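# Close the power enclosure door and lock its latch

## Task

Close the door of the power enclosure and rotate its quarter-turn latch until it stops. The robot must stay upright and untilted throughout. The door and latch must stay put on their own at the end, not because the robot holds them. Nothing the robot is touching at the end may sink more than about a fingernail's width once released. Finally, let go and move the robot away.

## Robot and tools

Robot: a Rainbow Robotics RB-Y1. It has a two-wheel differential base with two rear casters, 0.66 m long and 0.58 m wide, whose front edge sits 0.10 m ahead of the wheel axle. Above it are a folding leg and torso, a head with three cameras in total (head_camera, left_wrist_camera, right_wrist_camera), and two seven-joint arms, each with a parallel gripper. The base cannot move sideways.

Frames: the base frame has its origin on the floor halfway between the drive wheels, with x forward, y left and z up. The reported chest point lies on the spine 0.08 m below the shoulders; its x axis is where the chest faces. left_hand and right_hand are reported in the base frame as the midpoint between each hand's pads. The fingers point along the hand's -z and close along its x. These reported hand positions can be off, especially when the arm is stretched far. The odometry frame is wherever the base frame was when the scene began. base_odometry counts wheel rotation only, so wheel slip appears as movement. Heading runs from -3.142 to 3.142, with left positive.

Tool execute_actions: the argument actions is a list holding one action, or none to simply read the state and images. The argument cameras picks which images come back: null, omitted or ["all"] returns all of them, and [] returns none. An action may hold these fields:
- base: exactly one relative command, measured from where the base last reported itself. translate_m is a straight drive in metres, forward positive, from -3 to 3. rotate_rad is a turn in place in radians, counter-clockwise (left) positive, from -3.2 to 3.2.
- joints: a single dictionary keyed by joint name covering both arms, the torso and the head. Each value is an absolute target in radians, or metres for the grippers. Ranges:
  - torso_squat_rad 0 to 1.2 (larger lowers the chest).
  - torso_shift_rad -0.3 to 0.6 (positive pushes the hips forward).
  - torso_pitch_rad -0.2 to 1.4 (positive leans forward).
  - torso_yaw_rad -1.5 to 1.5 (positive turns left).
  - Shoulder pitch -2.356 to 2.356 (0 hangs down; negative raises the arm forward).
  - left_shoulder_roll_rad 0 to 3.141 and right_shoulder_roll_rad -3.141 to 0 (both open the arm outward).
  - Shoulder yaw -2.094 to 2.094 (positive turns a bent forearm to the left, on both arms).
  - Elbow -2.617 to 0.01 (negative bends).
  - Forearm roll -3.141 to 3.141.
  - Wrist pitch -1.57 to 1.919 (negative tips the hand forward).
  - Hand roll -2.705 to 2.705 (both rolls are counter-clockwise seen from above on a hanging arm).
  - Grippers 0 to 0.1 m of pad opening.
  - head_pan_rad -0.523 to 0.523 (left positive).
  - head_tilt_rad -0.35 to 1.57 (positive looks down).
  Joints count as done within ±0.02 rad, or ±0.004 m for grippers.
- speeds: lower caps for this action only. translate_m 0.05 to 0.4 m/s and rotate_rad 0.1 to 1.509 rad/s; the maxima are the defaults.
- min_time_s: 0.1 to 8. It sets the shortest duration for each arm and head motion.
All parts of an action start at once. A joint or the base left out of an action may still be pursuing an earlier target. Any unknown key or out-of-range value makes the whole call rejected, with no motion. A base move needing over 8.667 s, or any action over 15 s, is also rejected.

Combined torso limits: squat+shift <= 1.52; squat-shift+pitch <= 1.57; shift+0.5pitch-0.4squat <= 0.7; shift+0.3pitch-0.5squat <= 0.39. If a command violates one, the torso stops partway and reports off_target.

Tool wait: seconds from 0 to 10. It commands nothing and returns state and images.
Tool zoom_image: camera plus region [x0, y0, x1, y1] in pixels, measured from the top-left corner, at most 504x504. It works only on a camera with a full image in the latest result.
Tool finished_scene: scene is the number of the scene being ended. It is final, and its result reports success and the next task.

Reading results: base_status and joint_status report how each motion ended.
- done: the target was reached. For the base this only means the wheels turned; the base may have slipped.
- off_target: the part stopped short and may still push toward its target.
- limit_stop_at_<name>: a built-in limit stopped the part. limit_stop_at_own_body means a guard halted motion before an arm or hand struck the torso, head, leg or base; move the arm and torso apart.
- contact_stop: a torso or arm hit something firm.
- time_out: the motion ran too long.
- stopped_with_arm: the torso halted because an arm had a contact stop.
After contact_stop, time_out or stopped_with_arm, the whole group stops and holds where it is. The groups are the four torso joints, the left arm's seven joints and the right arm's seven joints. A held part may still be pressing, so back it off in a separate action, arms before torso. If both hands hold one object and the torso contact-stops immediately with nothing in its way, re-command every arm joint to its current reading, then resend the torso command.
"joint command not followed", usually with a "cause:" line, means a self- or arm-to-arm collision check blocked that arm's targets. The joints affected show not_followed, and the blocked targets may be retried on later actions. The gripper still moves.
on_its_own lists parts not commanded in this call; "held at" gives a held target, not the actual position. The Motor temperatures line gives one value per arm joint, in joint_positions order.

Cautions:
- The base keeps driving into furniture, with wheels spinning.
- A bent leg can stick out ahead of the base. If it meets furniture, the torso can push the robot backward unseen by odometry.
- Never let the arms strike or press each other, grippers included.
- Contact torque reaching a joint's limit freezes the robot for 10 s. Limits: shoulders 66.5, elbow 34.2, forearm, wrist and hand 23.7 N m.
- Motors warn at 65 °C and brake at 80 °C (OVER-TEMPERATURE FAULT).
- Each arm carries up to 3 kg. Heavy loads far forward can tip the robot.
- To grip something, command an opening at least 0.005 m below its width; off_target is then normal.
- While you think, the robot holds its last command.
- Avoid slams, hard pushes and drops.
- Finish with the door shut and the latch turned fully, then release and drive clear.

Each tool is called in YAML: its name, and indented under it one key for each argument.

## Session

execute_actions:
  actions:
    - {"joints": {"head_tilt_rad": 0.1}}
  cameras: ["head_camera"]

Scene clock: 0.83 s.
Motor temperatures (°C, as the motors report them): left_arm=[36 40 35 38 36 42 50] | right_arm=[34 37 32 37 39 43 39]
base_odometry: x=+0.000 y=+0.000 heading=+0.000 (m, m, rad; odometry frame)
base_status: not commanded
joint_positions: torso_squat_rad=+0.350 torso_shift_rad=+0.001 torso_pitch_rad=+0.002 torso_yaw_rad=+0.000 left_shoulder_pitch_rad=-0.036 left_shoulder_roll_rad=+0.033 left_shoulder_yaw_rad=+0.023 left_elbow_rad=-0.215 left_forearm_roll_rad=+0.052 left_wrist_pitch_rad=-0.047 left_hand_roll_rad=+0.026 left_gripper_m=+0.099 right_shoulder_pitch_rad=+0.051 right_shoulder_roll_rad=-0.040 right_shoulder_yaw_rad=+0.025 right_elbow_rad=-0.107 right_forearm_roll_rad=+0.056 right_wrist_pitch_rad=-0.051 right_hand_roll_rad=-0.048 right_gripper_m=+0.101 head_pan_rad=+0.001 head_tilt_rad=+0.100
joint_status: all done
chest: x=-0.2266 y=-0.0001 z=+1.2476 quat_wxyz=(+1.000, +0.000, +0.001, +0.000) (m; base frame)
left_hand: x=-0.0874 y=+0.2464 z=+0.5768 quat_wxyz=(+0.988, +0.012, -0.147, +0.042) (m; base frame)
right_hand: x=-0.2007 y=-0.2493 z=+0.5643 quat_wxyz=(+0.998, -0.018, -0.054, +0.010) (m; base frame)
pictures: head_camera
Images, in order (width x height): head_camera 896x504.

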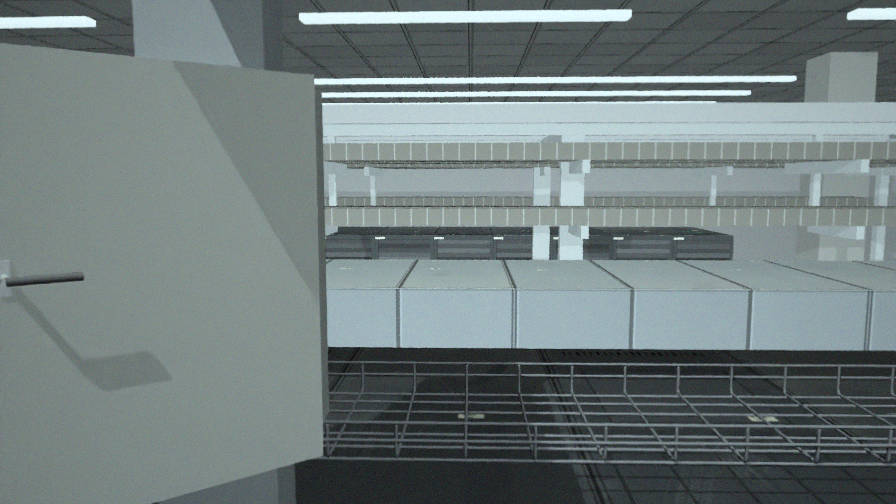

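execute_actions:
  actions:
    - {"joints": {"head_tilt_rad": 0.1, "head_pan_rad": 0.45}}
  cameras: ["head_camera"]

Scene clock: 2.90 s.
Motor temperatures (°C, as the motors report them): left_arm=[36 40 35 38 36 42 50] | right_arm=[34 37 32 37 39 43 39]
base_odometry: x=+0.000 y=+0.000 heading=+0.000 (m, m, rad; odometry frame)
base_status: not commanded
joint_positions: torso_squat_rad=+0.350 torso_shift_rad=+0.001 torso_pitch_rad=+0.002 torso_yaw_rad=+0.000 left_shoulder_pitch_rad=-0.036 left_shoulder_roll_rad=+0.033 left_shoulder_yaw_rad=+0.023 left_elbow_rad=-0.215 left_forearm_roll_rad=+0.052 left_wrist_pitch_rad=-0.047 left_hand_roll_rad=+0.026 left_gripper_m=+0.099 right_shoulder_pitch_rad=+0.051 right_shoulder_roll_rad=-0.040 right_shoulder_yaw_rad=+0.025 right_elbow_rad=-0.107 right_forearm_roll_rad=+0.056 right_wrist_pitch_rad=-0.051 right_hand_roll_rad=-0.048 right_gripper_m=+0.101 head_pan_rad=+0.450 head_tilt_rad=+0.100
joint_status: all done
chest: x=-0.2266 y=-0.0001 z=+1.2476 quat_wxyz=(+1.000, +0.000, +0.001, +0.000) (m; base frame)
left_hand: x=-0.0874 y=+0.2464 z=+0.5768 quat_wxyz=(+0.988, +0.012, -0.147, +0.042) (m; base frame)
right_hand: x=-0.2007 y=-0.2493 z=+0.5643 quat_wxyz=(+0.998, -0.018, -0.054, +0.010) (m; base frame)
pictures: head_camera
Images, in order (width x height): head_camera 896x504.

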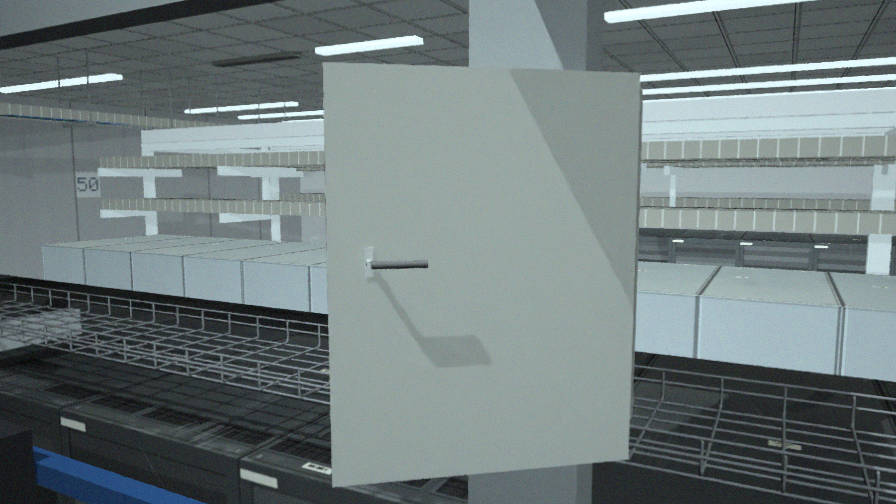

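execute_actions:
  actions:
    - {"joints": {"head_tilt_rad": 0.0, "head_pan_rad": 0.0, "torso_yaw_rad": 0.45, "torso_pitch_rad": 0.1, "left_shoulder_pitch_rad": -1.2, "left_shoulder_roll_rad": 0.35, "left_shoulder_yaw_rad": 0.0, "left_elbow_rad": -1.8, "left_forearm_roll_rad": 0.0, "left_wrist_pitch_rad": 1.3, "left_hand_roll_rad": 0.0, "left_gripper_m": 0.0}}
  cameras: ["head_camera"]

Scene clock: 8.40 s.
Motor temperatures (°C, as the motors report them): left_arm=[36 40 35 38 36 42 50] | right_arm=[34 37 32 37 39 43 39]
base_odometry: x=+0.000 y=+0.000 heading=+0.000 (m, m, rad; odometry frame)
base_status: not commanded
joint_positions: torso_squat_rad=+0.350 torso_shift_rad=+0.001 torso_pitch_rad=+0.100 torso_yaw_rad=+0.450 left_shoulder_pitch_rad=-1.200 left_shoulder_roll_rad=+0.350 left_shoulder_yaw_rad=+0.000 left_elbow_rad=-1.800 left_forearm_roll_rad=+0.000 left_wrist_pitch_rad=+1.300 left_hand_roll_rad=+0.000 left_gripper_m=+0.000 right_shoulder_pitch_rad=+0.050 right_shoulder_roll_rad=-0.040 right_shoulder_yaw_rad=+0.025 right_elbow_rad=-0.107 right_forearm_roll_rad=+0.056 right_wrist_pitch_rad=-0.051 right_hand_roll_rad=-0.048 right_gripper_m=+0.101 head_pan_rad=+0.000 head_tilt_rad=+0.000
joint_status: all done
chest: x=-0.1963 y=-0.0002 z=+1.2460 quat_wxyz=(+0.974, +0.011, +0.049, +0.223) (m; base frame)
left_hand: x=+0.2717 y=+0.3794 z=+1.4762 quat_wxyz=(+0.696, +0.278, -0.662, +0.004) (m; base frame)
right_hand: x=-0.1322 y=-0.2126 z=+0.5530 quat_wxyz=(+0.973, +0.006, -0.009, +0.232) (m; base frame)
pictures: head_camera
Images, in order (width x height): head_camera 896x504.

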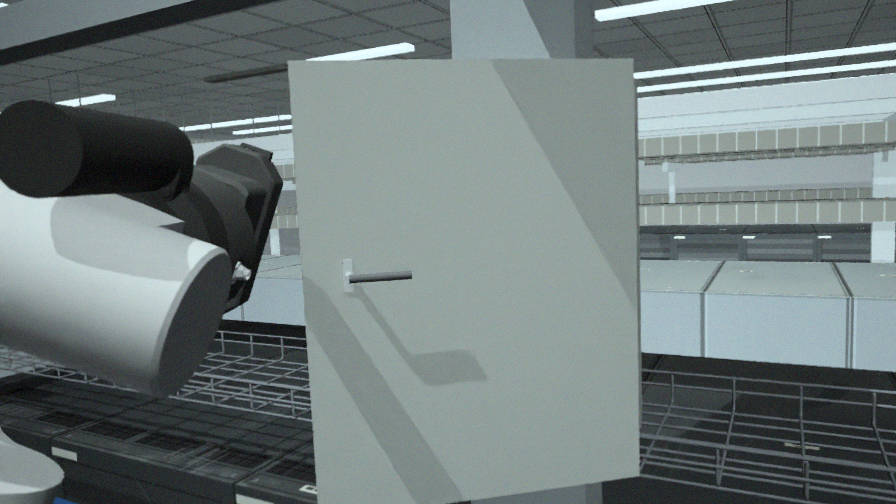

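execute_actions:
  actions:
    - {"joints": {"left_shoulder_roll_rad": 0.1, "left_shoulder_pitch_rad": -1.25}}
  cameras: ["head_camera"]

Scene clock: 10.50 s.
Motor temperatures (°C, as the motors report them): left_arm=[36 40 35 38 36 42 50] | right_arm=[34 37 32 37 39 43 39]
base_odometry: x=+0.000 y=+0.000 heading=+0.000 (m, m, rad; odometry frame)
base_status: not commanded
joint_positions: torso_squat_rad=+0.350 torso_shift_rad=+0.001 torso_pitch_rad=+0.100 torso_yaw_rad=+0.450 left_shoulder_pitch_rad=-1.250 left_shoulder_roll_rad=+0.100 left_shoulder_yaw_rad=+0.000 left_elbow_rad=-1.800 left_forearm_roll_rad=+0.000 left_wrist_pitch_rad=+1.300 left_hand_roll_rad=+0.000 left_gripper_m=+0.000 right_shoulder_pitch_rad=+0.050 right_shoulder_roll_rad=-0.040 right_shoulder_yaw_rad=+0.025 right_elbow_rad=-0.107 right_forearm_roll_rad=+0.056 right_wrist_pitch_rad=-0.051 right_hand_roll_rad=-0.048 right_gripper_m=+0.101 head_pan_rad=+0.000 head_tilt_rad=+0.000
joint_status: all done
chest: x=-0.1963 y=-0.0001 z=+1.2460 quat_wxyz=(+0.974, +0.011, +0.049, +0.223) (m; base frame)
left_hand: x=+0.2994 y=+0.2649 z=+1.4653 quat_wxyz=(+0.705, +0.161, -0.690, -0.037) (m; base frame)
right_hand: x=-0.1322 y=-0.2126 z=+0.5530 quat_wxyz=(+0.973, +0.006, -0.009, +0.232) (m; base frame)
pictures: head_camera
Images, in order (width x height): head_camera 896x504.

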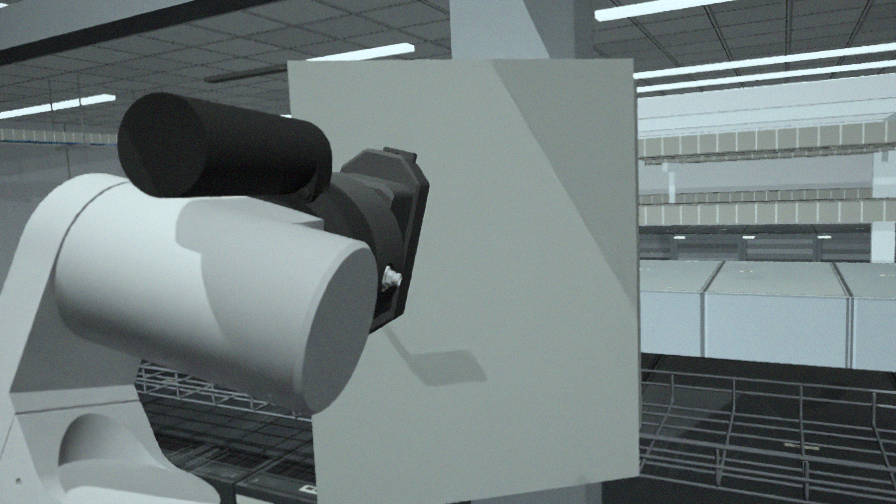

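Push forward by extending the arm.

execute_actions:
  actions:
    - {"joints": {"left_shoulder_roll_rad": 0.15, "left_shoulder_pitch_rad": -1.55, "left_elbow_rad": -1.1, "left_wrist_pitch_rad": 0.95}, "min_time_s": 2.5}
  cameras: ["head_camera"]

Scene clock: 14.53 s.
Motor temperatures (°C, as the motors report them): left_arm=[37 40 35 38 36 42 50] | right_arm=[34 37 32 37 39 43 39]
base_odometry: x=+0.000 y=+0.000 heading=+0.000 (m, m, rad; odometry frame)
base_status: not commanded
joint_positions: torso_squat_rad=+0.350 torso_shift_rad=+0.001 torso_pitch_rad=+0.100 torso_yaw_rad=+0.450 left_shoulder_pitch_rad=-1.550 left_shoulder_roll_rad=+0.150 left_shoulder_yaw_rad=+0.000 left_elbow_rad=-1.100 left_forearm_roll_rad=+0.000 left_wrist_pitch_rad=+0.950 left_hand_roll_rad=+0.000 left_gripper_m=+0.000 right_shoulder_pitch_rad=+0.050 right_shoulder_roll_rad=-0.040 right_shoulder_yaw_rad=+0.025 right_elbow_rad=-0.107 right_forearm_roll_rad=+0.056 right_wrist_pitch_rad=-0.051 right_hand_roll_rad=-0.048 right_gripper_m=+0.101 head_pan_rad=+0.000 head_tilt_rad=+0.000
joint_status: all done
chest: x=-0.1964 y=-0.0001 z=+1.2460 quat_wxyz=(+0.974, +0.011, +0.049, +0.223) (m; base frame)
left_hand: x=+0.4025 y=+0.2858 z=+1.4740 quat_wxyz=(+0.720, +0.198, -0.663, -0.051) (m; base frame)
right_hand: x=-0.1322 y=-0.2126 z=+0.5530 quat_wxyz=(+0.973, +0.006, -0.009, +0.232) (m; base frame)
pictures: head_camera
Images, in order (width x height): head_camera 896x504.

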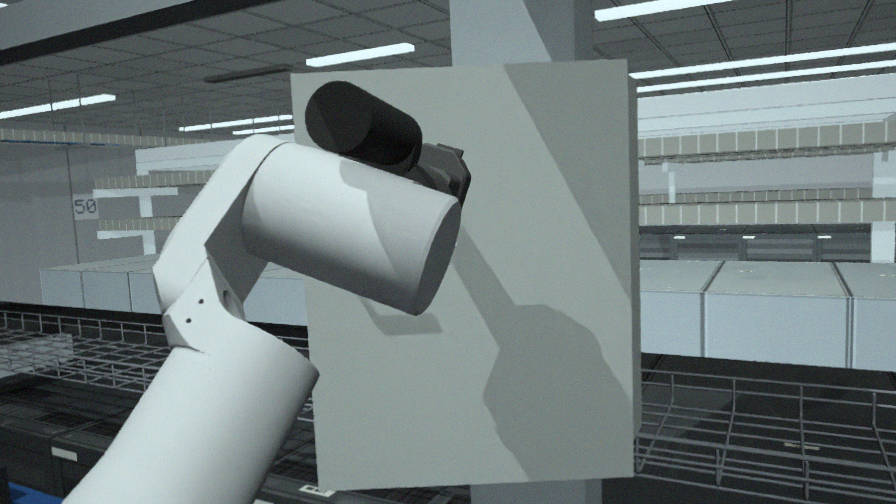

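execute_actions:
  actions:
    - {"joints": {"torso_shift_rad": 0.2, "left_shoulder_roll_rad": 0.2}}
  cameras: ["head_camera"]

Scene clock: 17.63 s.
Motor temperatures (°C, as the motors report them): left_arm=[37 40 35 38 36 42 50] | right_arm=[34 37 32 37 39 43 39]
base_odometry: x=+0.000 y=+0.000 heading=+0.000 (m, m, rad; odometry frame)
base_status: not commanded
joint_positions: torso_squat_rad=+0.351 torso_shift_rad=+0.146 torso_pitch_rad=+0.088 torso_yaw_rad=+0.452 left_shoulder_pitch_rad=-1.550 left_shoulder_roll_rad=+0.201 left_shoulder_yaw_rad=+0.000 left_elbow_rad=-1.101 left_forearm_roll_rad=+0.000 left_wrist_pitch_rad=+0.951 left_hand_roll_rad=+0.000 left_gripper_m=+0.000 right_shoulder_pitch_rad=+0.050 right_shoulder_roll_rad=-0.040 right_shoulder_yaw_rad=+0.025 right_elbow_rad=-0.107 right_forearm_roll_rad=+0.056 right_wrist_pitch_rad=-0.051 right_hand_roll_rad=-0.048 right_gripper_m=+0.101 head_pan_rad=+0.000 head_tilt_rad=+0.000
joint_status: torso_shift_rad contact_stop (moved +0.145 of +0.199); the others done
on_its_own: torso_shift_rad is held at +0.148, not at your +0.200, since a contact_stop
chest: x=-0.1050 y=-0.0002 z=+1.2390 quat_wxyz=(+0.974, +0.010, +0.043, +0.224) (m; base frame)
left_hand: x=+0.4830 y=+0.3171 z=+1.4863 quat_wxyz=(+0.711, +0.219, -0.668, -0.035) (m; base frame)
right_hand: x=-0.0321 y=-0.2124 z=+0.5467 quat_wxyz=(+0.972, +0.005, -0.015, +0.234) (m; base frame)
pictures: head_camera
Images, in order (width x height): head_camera 896x504.

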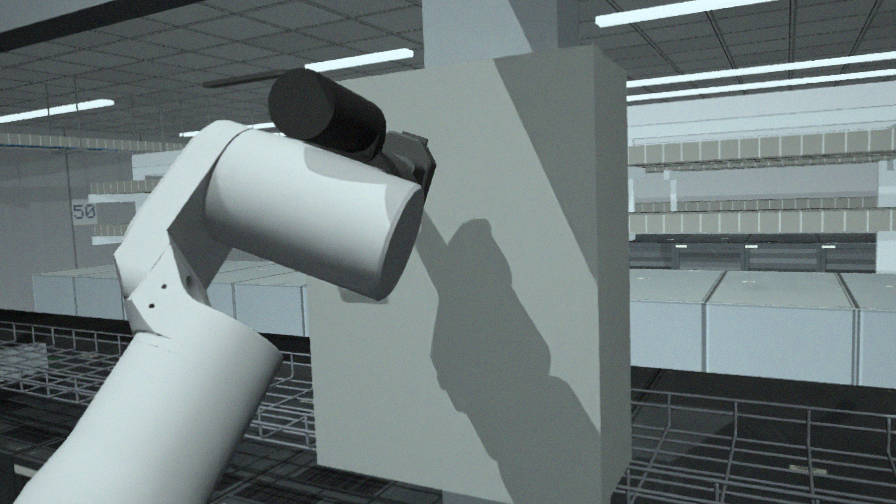

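execute_actions:
  actions:
    - {"joints": {"torso_shift_rad": 0.03, "torso_squat_rad": 0.45, "torso_pitch_rad": 0.1, "torso_yaw_rad": 0.45}}
  cameras: []

execute_actions:
  actions:
    - {"joints": {"left_shoulder_roll_rad": 0.3, "left_gripper_m": 0.06}}
  cameras: ["head_camera", "left_wrist_camera"]

Scene clock: 21.07 s.
Motor temperatures (°C, as the motors report them): left_arm=[37 40 35 38 36 42 50] | right_arm=[34 37 32 37 39 43 39]
base_odometry: x=+0.000 y=+0.000 heading=+0.000 (m, m, rad; odometry frame)
base_status: not commanded
joint_positions: torso_squat_rad=+0.450 torso_shift_rad=+0.030 torso_pitch_rad=+0.100 torso_yaw_rad=+0.450 left_shoulder_pitch_rad=-1.551 left_shoulder_roll_rad=+0.200 left_shoulder_yaw_rad=+0.000 left_elbow_rad=-1.100 left_forearm_roll_rad=+0.000 left_wrist_pitch_rad=+0.950 left_hand_roll_rad=+0.000 left_gripper_m=+0.000 right_shoulder_pitch_rad=+0.050 right_shoulder_roll_rad=-0.040 right_shoulder_yaw_rad=+0.025 right_elbow_rad=-0.107 right_forearm_roll_rad=+0.056 right_wrist_pitch_rad=-0.051 right_hand_roll_rad=-0.048 right_gripper_m=+0.101 head_pan_rad=+0.000 head_tilt_rad=+0.000
joint_status: all done
chest: x=-0.1783 y=-0.0001 z=+1.2184 quat_wxyz=(+0.974, +0.011, +0.049, +0.223) (m; base frame)
left_hand: x=+0.4135 y=+0.3157 z=+1.4586 quat_wxyz=(+0.715, +0.218, -0.664, -0.037) (m; base frame)
right_hand: x=-0.1140 y=-0.2126 z=+0.5254 quat_wxyz=(+0.973, +0.006, -0.009, +0.232) (m; base frame)
pictures: none
No camera images: the call's "cameras" was empty. Leave "cameras" out to get every camera's image.

Scene clock: 22.13 s.
Motor temperatures (°C, as the motors report them): left_arm=[37 40 35 38 36 42 50] | right_arm=[34 37 32 37 39 43 39]
base_odometry: x=+0.000 y=+0.000 heading=+0.000 (m, m, rad; odometry frame)
base_status: not commanded
joint_positions: torso_squat_rad=+0.450 torso_shift_rad=+0.030 torso_pitch_rad=+0.100 torso_yaw_rad=+0.450 left_shoulder_pitch_rad=-1.551 left_shoulder_roll_rad=+0.300 left_shoulder_yaw_rad=+0.000 left_elbow_rad=-1.100 left_forearm_roll_rad=+0.000 left_wrist_pitch_rad=+0.950 left_hand_roll_rad=+0.000 left_gripper_m=+0.060 right_shoulder_pitch_rad=+0.050 right_shoulder_roll_rad=-0.040 right_shoulder_yaw_rad=+0.025 right_elbow_rad=-0.107 right_forearm_roll_rad=+0.056 right_wrist_pitch_rad=-0.051 right_hand_roll_rad=-0.048 right_gripper_m=+0.101 head_pan_rad=+0.000 head_tilt_rad=+0.000
joint_status: all done
chest: x=-0.1783 y=-0.0001 z=+1.2184 quat_wxyz=(+0.974, +0.011, +0.049, +0.223) (m; base frame)
left_hand: x=+0.3953 y=+0.3730 z=+1.4823 quat_wxyz=(+0.703, +0.258, -0.663, -0.010) (m; base frame)
right_hand: x=-0.1141 y=-0.2127 z=+0.5254 quat_wxyz=(+0.973, +0.006, -0.009, +0.232) (m; base frame)
pictures: head_camera, left_wrist_camera
Images, in order (width x height): head_camera 896x504, left_wrist_camera 644x364.

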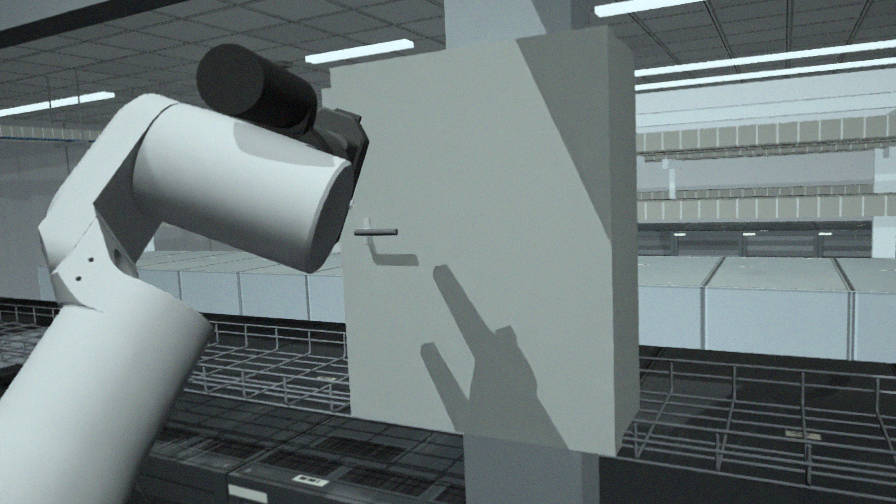

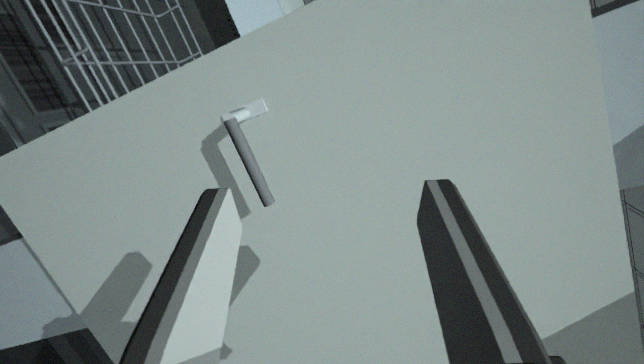

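execute_actions:
  actions:
    - {"joints": {"left_shoulder_roll_rad": 0.36, "torso_squat_rad": 0.63}}
  cameras: ["left_wrist_camera"]

Scene clock: 25.03 s.
Motor temperatures (°C, as the motors report them): left_arm=[37 40 35 38 36 42 50] | right_arm=[34 37 32 37 39 43 39]
base_odometry: x=+0.000 y=+0.000 heading=+0.000 (m, m, rad; odometry frame)
base_status: not commanded
joint_positions: torso_squat_rad=+0.630 torso_shift_rad=+0.030 torso_pitch_rad=+0.100 torso_yaw_rad=+0.450 left_shoulder_pitch_rad=-1.550 left_shoulder_roll_rad=+0.360 left_shoulder_yaw_rad=+0.000 left_elbow_rad=-1.100 left_forearm_roll_rad=+0.000 left_wrist_pitch_rad=+0.950 left_hand_roll_rad=+0.000 left_gripper_m=+0.060 right_shoulder_pitch_rad=+0.051 right_shoulder_roll_rad=-0.040 right_shoulder_yaw_rad=+0.025 right_elbow_rad=-0.107 right_forearm_roll_rad=+0.056 right_wrist_pitch_rad=-0.051 right_hand_roll_rad=-0.048 right_gripper_m=+0.101 head_pan_rad=+0.000 head_tilt_rad=+0.000
joint_status: all done
chest: x=-0.1802 y=-0.0001 z=+1.1537 quat_wxyz=(+0.974, +0.011, +0.049, +0.223) (m; base frame)
left_hand: x=+0.3795 y=+0.4061 z=+1.4323 quat_wxyz=(+0.695, +0.282, -0.662, +0.007) (m; base frame)
right_hand: x=-0.1160 y=-0.2126 z=+0.4607 quat_wxyz=(+0.973, +0.006, -0.009, +0.232) (m; base frame)
pictures: left_wrist_camera
Images, in order (width x height): left_wrist_camera 644x364.

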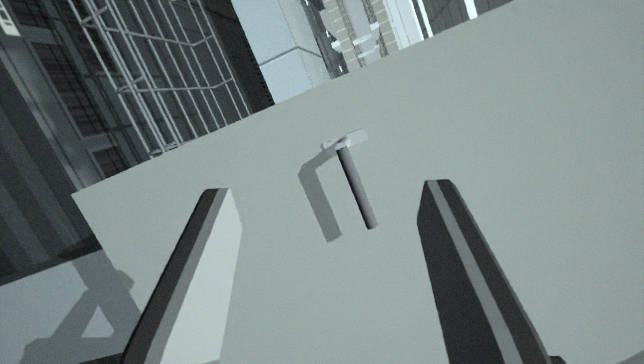

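execute_actions:
  actions:
    - {"joints": {"torso_shift_rad": 0.19}}
  cameras: ["left_wrist_camera"]

Scene clock: 28.27 s.
Motor temperatures (°C, as the motors report them): left_arm=[37 40 35 38 36 42 50] | right_arm=[34 37 32 37 39 43 39]
base_odometry: x=+0.000 y=+0.000 heading=+0.000 (m, m, rad; odometry frame)
base_status: not commanded
joint_positions: torso_squat_rad=+0.630 torso_shift_rad=+0.190 torso_pitch_rad=+0.100 torso_yaw_rad=+0.450 left_shoulder_pitch_rad=-1.550 left_shoulder_roll_rad=+0.360 left_shoulder_yaw_rad=+0.000 left_elbow_rad=-1.100 left_forearm_roll_rad=+0.000 left_wrist_pitch_rad=+0.950 left_hand_roll_rad=+0.000 left_gripper_m=+0.060 right_shoulder_pitch_rad=+0.051 right_shoulder_roll_rad=-0.040 right_shoulder_yaw_rad=+0.025 right_elbow_rad=-0.107 right_forearm_roll_rad=+0.056 right_wrist_pitch_rad=-0.051 right_hand_roll_rad=-0.048 right_gripper_m=+0.101 head_pan_rad=+0.000 head_tilt_rad=+0.000
joint_status: all done
chest: x=-0.0903 y=-0.0001 z=+1.1438 quat_wxyz=(+0.974, +0.011, +0.049, +0.223) (m; base frame)
left_hand: x=+0.4695 y=+0.4061 z=+1.4222 quat_wxyz=(+0.695, +0.282, -0.662, +0.007) (m; base frame)
right_hand: x=-0.0262 y=-0.2126 z=+0.4508 quat_wxyz=(+0.973, +0.006, -0.009, +0.232) (m; base frame)
pictures: left_wrist_camera
Images, in order (width x height): left_wrist_camera 644x364.

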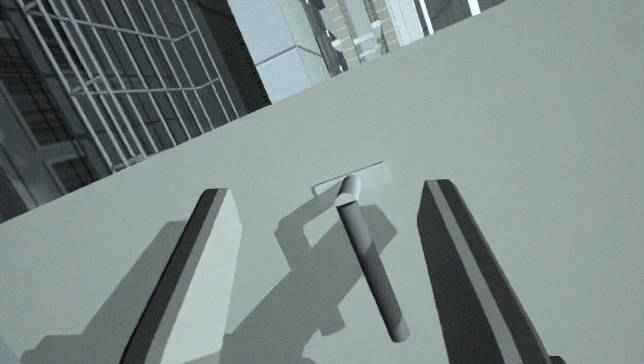

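execute_actions:
  actions:
    - {"joints": {"torso_shift_rad": 0.205, "left_hand_roll_rad": 0.4}}
  cameras: []

execute_actions:
  actions:
    - {"joints": {"left_gripper_m": 0.0}}
  cameras: ["left_wrist_camera"]

execute_actions:
  actions:
    - {"joints": {"left_hand_roll_rad": -0.75}, "min_time_s": 3.5}
  cameras: ["left_wrist_camera"]

Scene clock: 32.60 s.
Motor temperatures (°C, as the motors report them): left_arm=[37 40 35 38 36 42 50] | right_arm=[34 37 32 37 39 43 39]
base_odometry: x=+0.000 y=+0.000 heading=+0.000 (m, m, rad; odometry frame)
base_status: not commanded
joint_positions: torso_squat_rad=+0.630 torso_shift_rad=+0.205 torso_pitch_rad=+0.100 torso_yaw_rad=+0.450 left_shoulder_pitch_rad=-1.550 left_shoulder_roll_rad=+0.360 left_shoulder_yaw_rad=+0.000 left_elbow_rad=-1.100 left_forearm_roll_rad=+0.000 left_wrist_pitch_rad=+0.950 left_hand_roll_rad=+0.400 left_gripper_m=+0.060 right_shoulder_pitch_rad=+0.051 right_shoulder_roll_rad=-0.040 right_shoulder_yaw_rad=+0.025 right_elbow_rad=-0.107 right_forearm_roll_rad=+0.056 right_wrist_pitch_rad=-0.051 right_hand_roll_rad=-0.048 right_gripper_m=+0.101 head_pan_rad=+0.000 head_tilt_rad=+0.000
joint_status: all done
chest: x=-0.0819 y=-0.0001 z=+1.1422 quat_wxyz=(+0.974, +0.011, +0.049, +0.223) (m; base frame)
left_hand: x=+0.4779 y=+0.4061 z=+1.4206 quat_wxyz=(+0.680, +0.145, -0.704, +0.145) (m; base frame)
right_hand: x=-0.0179 y=-0.2126 z=+0.4491 quat_wxyz=(+0.973, +0.006, -0.009, +0.232) (m; base frame)
pictures: none
No camera images: the call's "cameras" was empty. Leave "cameras" out to get every camera's image.

Scene clock: 33.70 s.
Motor temperatures (°C, as the motors report them): left_arm=[37 40 35 38 36 42 50] | right_arm=[34 37 32 37 39 43 39]
base_odometry: x=+0.000 y=+0.000 heading=+0.000 (m, m, rad; odometry frame)
base_status: not commanded
joint_positions: torso_squat_rad=+0.630 torso_shift_rad=+0.205 torso_pitch_rad=+0.099 torso_yaw_rad=+0.450 left_shoulder_pitch_rad=-1.555 left_shoulder_roll_rad=+0.363 left_shoulder_yaw_rad=+0.001 left_elbow_rad=-1.103 left_forearm_roll_rad=-0.001 left_wrist_pitch_rad=+0.948 left_hand_roll_rad=+0.400 left_gripper_m=+0.006 right_shoulder_pitch_rad=+0.051 right_shoulder_roll_rad=-0.040 right_shoulder_yaw_rad=+0.025 right_elbow_rad=-0.107 right_forearm_roll_rad=+0.056 right_wrist_pitch_rad=-0.051 right_hand_roll_rad=-0.048 right_gripper_m=+0.101 head_pan_rad=+0.000 head_tilt_rad=+0.000
joint_status: left_gripper_m off_target (ended at +0.006, target +0.000)
chest: x=-0.0826 y=-0.0003 z=+1.1422 quat_wxyz=(+0.974, +0.011, +0.048, +0.223) (m; base frame)
left_hand: x=+0.4754 y=+0.4055 z=+1.4262 quat_wxyz=(+0.676, +0.145, -0.708, +0.144) (m; base frame)
right_hand: x=-0.0177 y=-0.2125 z=+0.4492 quat_wxyz=(+0.973, +0.006, -0.010, +0.232) (m; base frame)
pictures: left_wrist_camera
Images, in order (width x height): left_wrist_camera 644x364.

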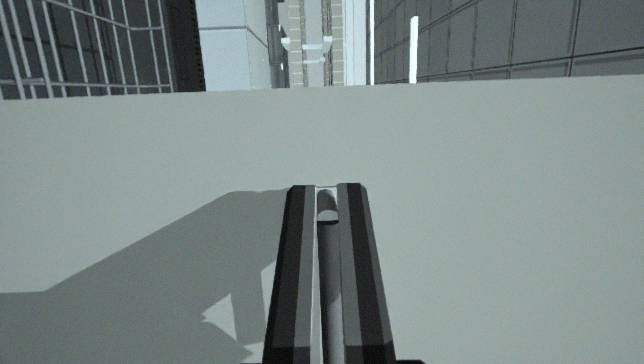

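Scene clock: 37.50 s.
Motor temperatures (°C, as the motors report them): left_arm=[37 40 35 38 36 43 50] | right_arm=[34 37 32 37 39 43 39]
base_odometry: x=+0.000 y=+0.000 heading=+0.000 (m, m, rad; odometry frame)
base_status: not commanded
joint_positions: torso_squat_rad=+0.630 torso_shift_rad=+0.204 torso_pitch_rad=+0.098 torso_yaw_rad=+0.450 left_shoulder_pitch_rad=-1.559 left_shoulder_roll_rad=+0.365 left_shoulder_yaw_rad=+0.003 left_elbow_rad=-1.105 left_forearm_roll_rad=-0.001 left_wrist_pitch_rad=+0.947 left_hand_roll_rad=-0.750 left_gripper_m=+0.013 right_shoulder_pitch_rad=+0.051 right_shoulder_roll_rad=-0.040 right_shoulder_yaw_rad=+0.025 right_elbow_rad=-0.107 right_forearm_roll_rad=+0.056 right_wrist_pitch_rad=-0.051 right_hand_roll_rad=-0.048 right_gripper_m=+0.101 head_pan_rad=+0.000 head_tilt_rad=+0.000
joint_status: all done
chest: x=-0.0829 y=-0.0003 z=+1.1422 quat_wxyz=(+0.974, +0.011, +0.048, +0.223) (m; base frame)
left_hand: x=+0.4735 y=+0.4054 z=+1.4312 quat_wxyz=(+0.643, +0.509, -0.518, -0.245) (m; base frame)
right_hand: x=-0.0175 y=-0.2124 z=+0.4492 quat_wxyz=(+0.973, +0.006, -0.010, +0.232) (m; base frame)
pictures: left_wrist_camera
Images, in order (width x height): left_wrist_camera 644x364.

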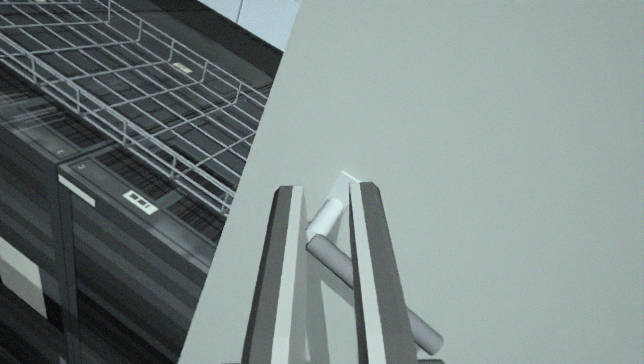

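execute_actions:
  actions:
    - {"joints": {"left_hand_roll_rad": 0.4}, "min_time_s": 2}
  cameras: ["left_wrist_camera"]

execute_actions:
  actions:
    - {"joints": {"left_hand_roll_rad": 1.4}, "min_time_s": 3}
  cameras: ["left_wrist_camera"]

Scene clock: 42.43 s.
Motor temperatures (°C, as the motors report them): left_arm=[37 40 35 38 36 44 50] | right_arm=[34 37 32 37 39 43 39]
base_odometry: x=+0.000 y=+0.000 heading=+0.000 (m, m, rad; odometry frame)
base_status: not commanded
joint_positions: torso_squat_rad=+0.630 torso_shift_rad=+0.204 torso_pitch_rad=+0.098 torso_yaw_rad=+0.450 left_shoulder_pitch_rad=-1.554 left_shoulder_roll_rad=+0.363 left_shoulder_yaw_rad=+0.001 left_elbow_rad=-1.102 left_forearm_roll_rad=-0.001 left_wrist_pitch_rad=+0.949 left_hand_roll_rad=+0.400 left_gripper_m=+0.007 right_shoulder_pitch_rad=+0.051 right_shoulder_roll_rad=-0.040 right_shoulder_yaw_rad=+0.025 right_elbow_rad=-0.107 right_forearm_roll_rad=+0.056 right_wrist_pitch_rad=-0.051 right_hand_roll_rad=-0.048 right_gripper_m=+0.101 head_pan_rad=+0.000 head_tilt_rad=+0.000
joint_status: all done
on_its_own: left_gripper_m moved -0.006 toward your old target +0.000
chest: x=-0.0829 y=-0.0002 z=+1.1422 quat_wxyz=(+0.974, +0.011, +0.048, +0.223) (m; base frame)
left_hand: x=+0.4748 y=+0.4063 z=+1.4258 quat_wxyz=(+0.676, +0.146, -0.707, +0.145) (m; base frame)
right_hand: x=-0.0176 y=-0.2125 z=+0.4492 quat_wxyz=(+0.973, +0.006, -0.010, +0.233) (m; base frame)
pictures: left_wrist_camera
Images, in order (width x height): left_wrist_camera 644x364.

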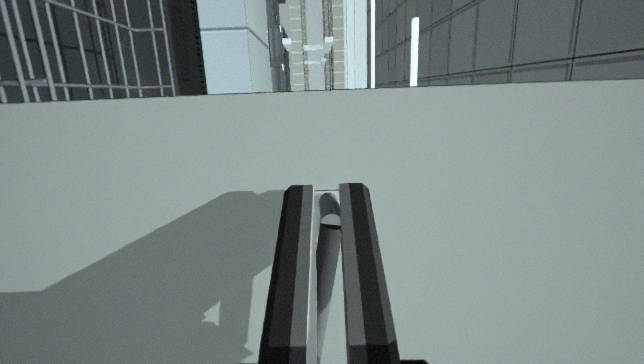

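Scene clock: 45.73 s.
Motor temperatures (°C, as the motors report them): left_arm=[37 40 35 38 36 44 50] | right_arm=[34 37 32 37 39 43 39]
base_odometry: x=+0.000 y=+0.000 heading=+0.000 (m, m, rad; odometry frame)
base_status: not commanded
joint_positions: torso_squat_rad=+0.630 torso_shift_rad=+0.205 torso_pitch_rad=+0.100 torso_yaw_rad=+0.451 left_shoulder_pitch_rad=-1.546 left_shoulder_roll_rad=+0.363 left_shoulder_yaw_rad=+0.002 left_elbow_rad=-1.098 left_forearm_roll_rad=-0.001 left_wrist_pitch_rad=+0.951 left_hand_roll_rad=+1.400 left_gripper_m=+0.001 right_shoulder_pitch_rad=+0.050 right_shoulder_roll_rad=-0.040 right_shoulder_yaw_rad=+0.025 right_elbow_rad=-0.107 right_forearm_roll_rad=+0.056 right_wrist_pitch_rad=-0.051 right_hand_roll_rad=-0.048 right_gripper_m=+0.101 head_pan_rad=+0.000 head_tilt_rad=+0.000
joint_status: all done
on_its_own: left_gripper_m moved -0.006 to your old target +0.000
chest: x=-0.0822 y=+0.0005 z=+1.1422 quat_wxyz=(+0.974, +0.011, +0.049, +0.223) (m; base frame)
left_hand: x=+0.4767 y=+0.4115 z=+1.4178 quat_wxyz=(+0.526, -0.208, -0.686, +0.457) (m; base frame)
right_hand: x=-0.0177 y=-0.2127 z=+0.4494 quat_wxyz=(+0.972, +0.006, -0.009, +0.233) (m; base frame)
pictures: left_wrist_camera
Images, in order (width x height): left_wrist_camera 644x364.

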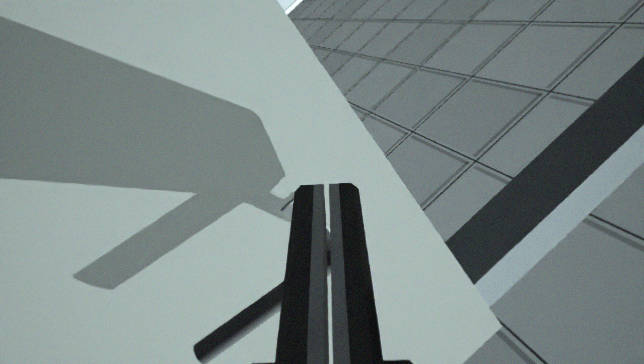

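execute_actions:
  actions:
    - {"joints": {"left_gripper_m": 0.06, "torso_shift_rad": 0.1}}
  cameras: []

execute_actions:
  actions:
    - {"joints": {"left_hand_roll_rad": 0.3, "left_shoulder_roll_rad": 0.32, "left_shoulder_pitch_rad": -1.57}}
  cameras: ["left_wrist_camera"]

Scene clock: 48.93 s.
Motor temperatures (°C, as the motors report them): left_arm=[37 40 35 39 36 44 50] | right_arm=[34 37 32 37 39 43 39]
base_odometry: x=+0.000 y=+0.000 heading=+0.000 (m, m, rad; odometry frame)
base_status: not commanded
joint_positions: torso_squat_rad=+0.630 torso_shift_rad=+0.100 torso_pitch_rad=+0.100 torso_yaw_rad=+0.450 left_shoulder_pitch_rad=-1.550 left_shoulder_roll_rad=+0.360 left_shoulder_yaw_rad=+0.000 left_elbow_rad=-1.100 left_forearm_roll_rad=+0.000 left_wrist_pitch_rad=+0.950 left_hand_roll_rad=+1.400 left_gripper_m=+0.060 right_shoulder_pitch_rad=+0.050 right_shoulder_roll_rad=-0.040 right_shoulder_yaw_rad=+0.025 right_elbow_rad=-0.107 right_forearm_roll_rad=+0.056 right_wrist_pitch_rad=-0.051 right_hand_roll_rad=-0.048 right_gripper_m=+0.101 head_pan_rad=+0.000 head_tilt_rad=+0.000
joint_status: all done
chest: x=-0.1407 y=-0.0001 z=+1.1512 quat_wxyz=(+0.974, +0.011, +0.049, +0.223) (m; base frame)
left_hand: x=+0.4190 y=+0.4067 z=+1.4293 quat_wxyz=(+0.527, -0.211, -0.687, +0.453) (m; base frame)
right_hand: x=-0.0765 y=-0.2126 z=+0.4582 quat_wxyz=(+0.973, +0.006, -0.009, +0.232) (m; base frame)
pictures: none
No camera images: the call's "cameras" was empty. Leave "cameras" out to get every camera's image.

Scene clock: 50.27 s.
Motor temperatures (°C, as the motors report them): left_arm=[37 40 35 39 36 44 50] | right_arm=[34 37 32 37 39 43 39]
base_odometry: x=+0.000 y=+0.000 heading=+0.000 (m, m, rad; odometry frame)
base_status: not commanded
joint_positions: torso_squat_rad=+0.630 torso_shift_rad=+0.100 torso_pitch_rad=+0.100 torso_yaw_rad=+0.450 left_shoulder_pitch_rad=-1.570 left_shoulder_roll_rad=+0.320 left_shoulder_yaw_rad=+0.000 left_elbow_rad=-1.100 left_forearm_roll_rad=+0.000 left_wrist_pitch_rad=+0.950 left_hand_roll_rad=+0.300 left_gripper_m=+0.060 right_shoulder_pitch_rad=+0.050 right_shoulder_roll_rad=-0.040 right_shoulder_yaw_rad=+0.025 right_elbow_rad=-0.107 right_forearm_roll_rad=+0.056 right_wrist_pitch_rad=-0.051 right_hand_roll_rad=-0.048 right_gripper_m=+0.101 head_pan_rad=+0.000 head_tilt_rad=+0.000
joint_status: all done
chest: x=-0.1407 y=-0.0001 z=+1.1512 quat_wxyz=(+0.974, +0.011, +0.049, +0.223) (m; base frame)
left_hand: x=+0.4268 y=+0.3781 z=+1.4320 quat_wxyz=(+0.687, +0.163, -0.701, +0.097) (m; base frame)
right_hand: x=-0.0765 y=-0.2126 z=+0.4581 quat_wxyz=(+0.973, +0.006, -0.009, +0.232) (m; base frame)
pictures: left_wrist_camera
Images, in order (width x height): left_wrist_camera 644x364.

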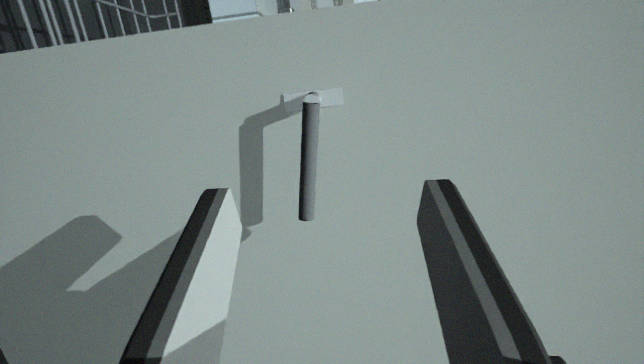

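execute_actions:
  actions:
    - {"joints": {"torso_shift_rad": 0.19}}
  cameras: ["left_wrist_camera"]

execute_actions:
  actions:
    - {"joints": {"left_gripper_m": 0.0}}
  cameras: []

execute_actions:
  actions:
    - {"joints": {"left_hand_roll_rad": -0.8}, "min_time_s": 3.5}
  cameras: ["left_wrist_camera"]

Scene clock: 53.63 s.
Motor temperatures (°C, as the motors report them): left_arm=[37 40 35 39 36 43 50] | right_arm=[34 37 32 37 39 43 39]
base_odometry: x=+0.000 y=+0.000 heading=+0.000 (m, m, rad; odometry frame)
base_status: not commanded
joint_positions: torso_squat_rad=+0.630 torso_shift_rad=+0.190 torso_pitch_rad=+0.100 torso_yaw_rad=+0.450 left_shoulder_pitch_rad=-1.570 left_shoulder_roll_rad=+0.320 left_shoulder_yaw_rad=+0.000 left_elbow_rad=-1.100 left_forearm_roll_rad=+0.000 left_wrist_pitch_rad=+0.950 left_hand_roll_rad=+0.300 left_gripper_m=+0.060 right_shoulder_pitch_rad=+0.050 right_shoulder_roll_rad=-0.040 right_shoulder_yaw_rad=+0.025 right_elbow_rad=-0.107 right_forearm_roll_rad=+0.056 right_wrist_pitch_rad=-0.051 right_hand_roll_rad=-0.048 right_gripper_m=+0.101 head_pan_rad=+0.000 head_tilt_rad=+0.000
joint_status: all done
chest: x=-0.0903 y=-0.0001 z=+1.1438 quat_wxyz=(+0.974, +0.011, +0.049, +0.223) (m; base frame)
left_hand: x=+0.4773 y=+0.3781 z=+1.4245 quat_wxyz=(+0.687, +0.163, -0.701, +0.097) (m; base frame)
right_hand: x=-0.0262 y=-0.2126 z=+0.4508 quat_wxyz=(+0.973, +0.006, -0.009, +0.232) (m; base frame)
pictures: left_wrist_camera
Images, in order (width x height): left_wrist_camera 644x364.

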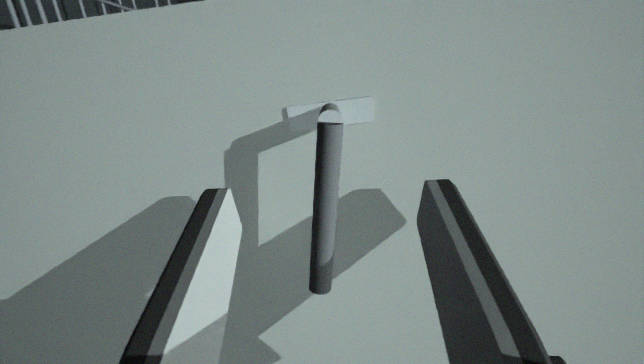

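Scene clock: 54.73 s.
Motor temperatures (°C, as the motors report them): left_arm=[37 40 35 39 36 43 50] | right_arm=[34 37 32 37 39 43 39]
base_odometry: x=+0.000 y=+0.000 heading=+0.000 (m, m, rad; odometry frame)
base_status: not commanded
joint_positions: torso_squat_rad=+0.630 torso_shift_rad=+0.190 torso_pitch_rad=+0.100 torso_yaw_rad=+0.450 left_shoulder_pitch_rad=-1.569 left_shoulder_roll_rad=+0.320 left_shoulder_yaw_rad=+0.000 left_elbow_rad=-1.100 left_forearm_roll_rad=+0.000 left_wrist_pitch_rad=+0.950 left_hand_roll_rad=+0.300 left_gripper_m=+0.006 right_shoulder_pitch_rad=+0.050 right_shoulder_roll_rad=-0.040 right_shoulder_yaw_rad=+0.025 right_elbow_rad=-0.107 right_forearm_roll_rad=+0.056 right_wrist_pitch_rad=-0.051 right_hand_roll_rad=-0.048 right_gripper_m=+0.101 head_pan_rad=+0.000 head_tilt_rad=+0.000
joint_status: left_gripper_m off_target (ended at +0.006, target +0.000)
chest: x=-0.0903 y=-0.0001 z=+1.1438 quat_wxyz=(+0.974, +0.011, +0.049, +0.223) (m; base frame)
left_hand: x=+0.4775 y=+0.3782 z=+1.4237 quat_wxyz=(+0.688, +0.163, -0.701, +0.097) (m; base frame)
right_hand: x=-0.0262 y=-0.2126 z=+0.4508 quat_wxyz=(+0.973, +0.006, -0.009, +0.232) (m; base frame)
pictures: none
No camera images: the call's "cameras" was empty. Leave "cameras" out to get every camera's image.

Scene clock: 58.53 s.
Motor temperatures (°C, as the motors report them): left_arm=[38 40 35 39 36 44 50] | right_arm=[34 37 32 37 39 43 39]
base_odometry: x=+0.000 y=+0.000 heading=+0.000 (m, m, rad; odometry frame)
base_status: not commanded
joint_positions: torso_squat_rad=+0.630 torso_shift_rad=+0.190 torso_pitch_rad=+0.100 torso_yaw_rad=+0.450 left_shoulder_pitch_rad=-1.563 left_shoulder_roll_rad=+0.319 left_shoulder_yaw_rad=+0.000 left_elbow_rad=-1.097 left_forearm_roll_rad=+0.001 left_wrist_pitch_rad=+0.953 left_hand_roll_rad=-0.799 left_gripper_m=+0.020 right_shoulder_pitch_rad=+0.050 right_shoulder_roll_rad=-0.040 right_shoulder_yaw_rad=+0.025 right_elbow_rad=-0.107 right_forearm_roll_rad=+0.056 right_wrist_pitch_rad=-0.051 right_hand_roll_rad=-0.048 right_gripper_m=+0.101 head_pan_rad=+0.000 head_tilt_rad=+0.000
joint_status: all done
chest: x=-0.0903 y=+0.0002 z=+1.1438 quat_wxyz=(+0.974, +0.011, +0.049, +0.223) (m; base frame)
left_hand: x=+0.4785 y=+0.3806 z=+1.4178 quat_wxyz=(+0.641, +0.503, -0.509, -0.277) (m; base frame)
right_hand: x=-0.0262 y=-0.2128 z=+0.4509 quat_wxyz=(+0.973, +0.006, -0.009, +0.233) (m; base frame)
pictures: left_wrist_camera
Images, in order (width x height): left_wrist_camera 644x364.

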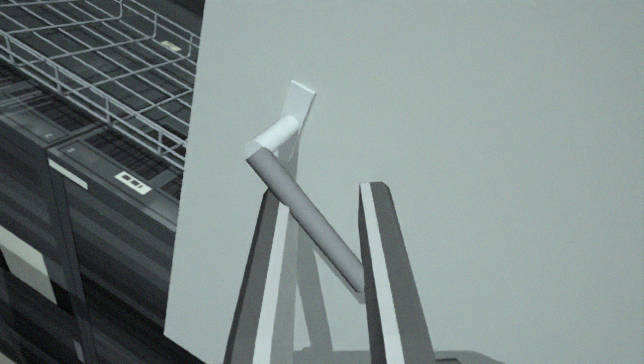

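execute_actions:
  actions:
    - {"joints": {"left_hand_roll_rad": -1.3, "torso_squat_rad": 0.67}, "min_time_s": 2.5}
  cameras: ["left_wrist_camera"]

Scene clock: 62.47 s.
Motor temperatures (°C, as the motors report them): left_arm=[38 40 35 39 36 45 50] | right_arm=[34 37 32 37 39 43 39]
base_odometry: x=+0.000 y=+0.000 heading=+0.000 (m, m, rad; odometry frame)
base_status: not commanded
joint_positions: torso_squat_rad=+0.670 torso_shift_rad=+0.190 torso_pitch_rad=+0.101 torso_yaw_rad=+0.450 left_shoulder_pitch_rad=-1.566 left_shoulder_roll_rad=+0.321 left_shoulder_yaw_rad=+0.001 left_elbow_rad=-1.098 left_forearm_roll_rad=+0.000 left_wrist_pitch_rad=+0.951 left_hand_roll_rad=-1.300 left_gripper_m=+0.023 right_shoulder_pitch_rad=+0.051 right_shoulder_roll_rad=-0.040 right_shoulder_yaw_rad=+0.025 right_elbow_rad=-0.107 right_forearm_roll_rad=+0.056 right_wrist_pitch_rad=-0.051 right_hand_roll_rad=-0.048 right_gripper_m=+0.101 head_pan_rad=+0.000 head_tilt_rad=+0.000
joint_status: all done
chest: x=-0.0932 y=+0.0003 z=+1.1272 quat_wxyz=(+0.974, +0.011, +0.049, +0.223) (m; base frame)
left_hand: x=+0.4748 y=+0.3813 z=+1.4039 quat_wxyz=(+0.552, +0.615, -0.370, -0.425) (m; base frame)
right_hand: x=-0.0294 y=-0.2127 z=+0.4343 quat_wxyz=(+0.973, +0.006, -0.009, +0.233) (m; base frame)
pictures: left_wrist_camera
Images, in order (width x height): left_wrist_camera 644x364.

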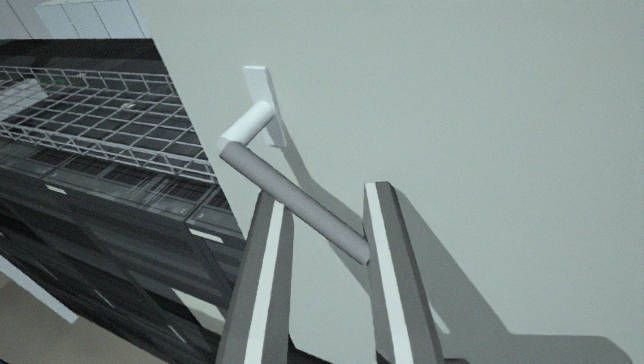

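execute_actions:
  actions:
    - {"joints": {"left_hand_roll_rad": -1.85, "torso_squat_rad": 0.71, "left_shoulder_roll_rad": 0.345}, "min_time_s": 2.5}
  cameras: ["left_wrist_camera"]

Scene clock: 67.30 s.
Motor temperatures (°C, as the motors report them): left_arm=[38 40 35 39 36 45 50] | right_arm=[34 37 32 37 39 43 39]
base_odometry: x=+0.000 y=+0.000 heading=+0.000 (m, m, rad; odometry frame)
base_status: not commanded
joint_positions: torso_squat_rad=+0.710 torso_shift_rad=+0.190 torso_pitch_rad=+0.100 torso_yaw_rad=+0.450 left_shoulder_pitch_rad=-1.570 left_shoulder_roll_rad=+0.345 left_shoulder_yaw_rad=+0.000 left_elbow_rad=-1.100 left_forearm_roll_rad=+0.000 left_wrist_pitch_rad=+0.950 left_hand_roll_rad=-1.850 left_gripper_m=+0.000 right_shoulder_pitch_rad=+0.050 right_shoulder_roll_rad=-0.040 right_shoulder_yaw_rad=+0.025 right_elbow_rad=-0.107 right_forearm_roll_rad=+0.056 right_wrist_pitch_rad=-0.051 right_hand_roll_rad=-0.048 right_gripper_m=+0.101 head_pan_rad=+0.000 head_tilt_rad=+0.000
joint_status: all done
on_its_own: left_gripper_m moved -0.023 to your old target +0.000
chest: x=-0.0968 y=-0.0001 z=+1.1097 quat_wxyz=(+0.974, +0.011, +0.049, +0.223) (m; base frame)
left_hand: x=+0.4651 y=+0.3915 z=+1.3962 quat_wxyz=(+0.416, +0.700, -0.182, -0.552) (m; base frame)
right_hand: x=-0.0327 y=-0.2126 z=+0.4166 quat_wxyz=(+0.973, +0.006, -0.009, +0.232) (m; base frame)
pictures: left_wrist_camera
Images, in order (width x height): left_wrist_camera 644x364.

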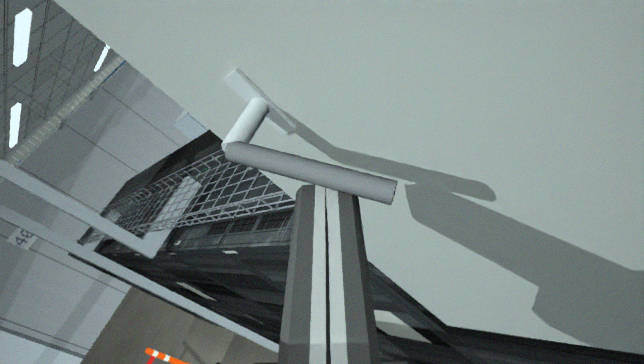

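execute_actions:
  actions:
    - {"joints": {"left_gripper_m": 0.06, "torso_shift_rad": 0.1}}
  cameras: []

execute_actions:
  actions:
    - {"joints": {"left_hand_roll_rad": -0.7}}
  cameras: ["left_wrist_camera"]

Scene clock: 70.57 s.
Motor temperatures (°C, as the motors report them): left_arm=[38 40 35 39 36 44 50] | right_arm=[34 37 32 37 39 43 39]
base_odometry: x=+0.000 y=+0.000 heading=+0.000 (m, m, rad; odometry frame)
base_status: not commanded
joint_positions: torso_squat_rad=+0.710 torso_shift_rad=+0.100 torso_pitch_rad=+0.100 torso_yaw_rad=+0.450 left_shoulder_pitch_rad=-1.570 left_shoulder_roll_rad=+0.345 left_shoulder_yaw_rad=+0.000 left_elbow_rad=-1.100 left_forearm_roll_rad=+0.000 left_wrist_pitch_rad=+0.950 left_hand_roll_rad=-1.850 left_gripper_m=+0.060 right_shoulder_pitch_rad=+0.050 right_shoulder_roll_rad=-0.040 right_shoulder_yaw_rad=+0.025 right_elbow_rad=-0.107 right_forearm_roll_rad=+0.056 right_wrist_pitch_rad=-0.051 right_hand_roll_rad=-0.048 right_gripper_m=+0.101 head_pan_rad=+0.000 head_tilt_rad=+0.000
joint_status: all done
chest: x=-0.1442 y=-0.0001 z=+1.1166 quat_wxyz=(+0.974, +0.011, +0.049, +0.223) (m; base frame)
left_hand: x=+0.4177 y=+0.3915 z=+1.4033 quat_wxyz=(+0.416, +0.700, -0.182, -0.552) (m; base frame)
right_hand: x=-0.0799 y=-0.2126 z=+0.4236 quat_wxyz=(+0.973, +0.006, -0.009, +0.232) (m; base frame)
pictures: none
No camera images: the call's "cameras" was empty. Leave "cameras" out to get every camera's image.

Scene clock: 71.90 s.
Motor temperatures (°C, as the motors report them): left_arm=[38 40 35 39 36 44 50] | right_arm=[34 37 32 37 39 43 39]
base_odometry: x=+0.000 y=+0.000 heading=+0.000 (m, m, rad; odometry frame)
base_status: not commanded
joint_positions: torso_squat_rad=+0.710 torso_shift_rad=+0.100 torso_pitch_rad=+0.100 torso_yaw_rad=+0.450 left_shoulder_pitch_rad=-1.570 left_shoulder_roll_rad=+0.345 left_shoulder_yaw_rad=+0.000 left_elbow_rad=-1.100 left_forearm_roll_rad=+0.000 left_wrist_pitch_rad=+0.950 left_hand_roll_rad=-0.700 left_gripper_m=+0.060 right_shoulder_pitch_rad=+0.050 right_shoulder_roll_rad=-0.040 right_shoulder_yaw_rad=+0.025 right_elbow_rad=-0.107 right_forearm_roll_rad=+0.056 right_wrist_pitch_rad=-0.051 right_hand_roll_rad=-0.048 right_gripper_m=+0.101 head_pan_rad=+0.000 head_tilt_rad=+0.000
joint_status: all done
chest: x=-0.1442 y=-0.0001 z=+1.1166 quat_wxyz=(+0.974, +0.011, +0.049, +0.223) (m; base frame)
left_hand: x=+0.4177 y=+0.3915 z=+1.4033 quat_wxyz=(+0.649, +0.488, -0.534, -0.237) (m; base frame)
right_hand: x=-0.0799 y=-0.2126 z=+0.4236 quat_wxyz=(+0.973, +0.006, -0.009, +0.232) (m; base frame)
pictures: left_wrist_camera
Images, in order (width x height): left_wrist_camera 644x364.

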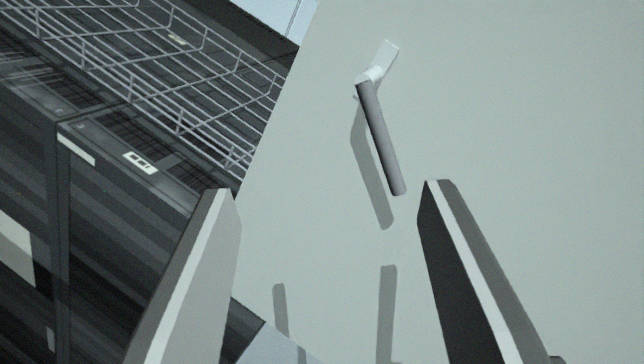

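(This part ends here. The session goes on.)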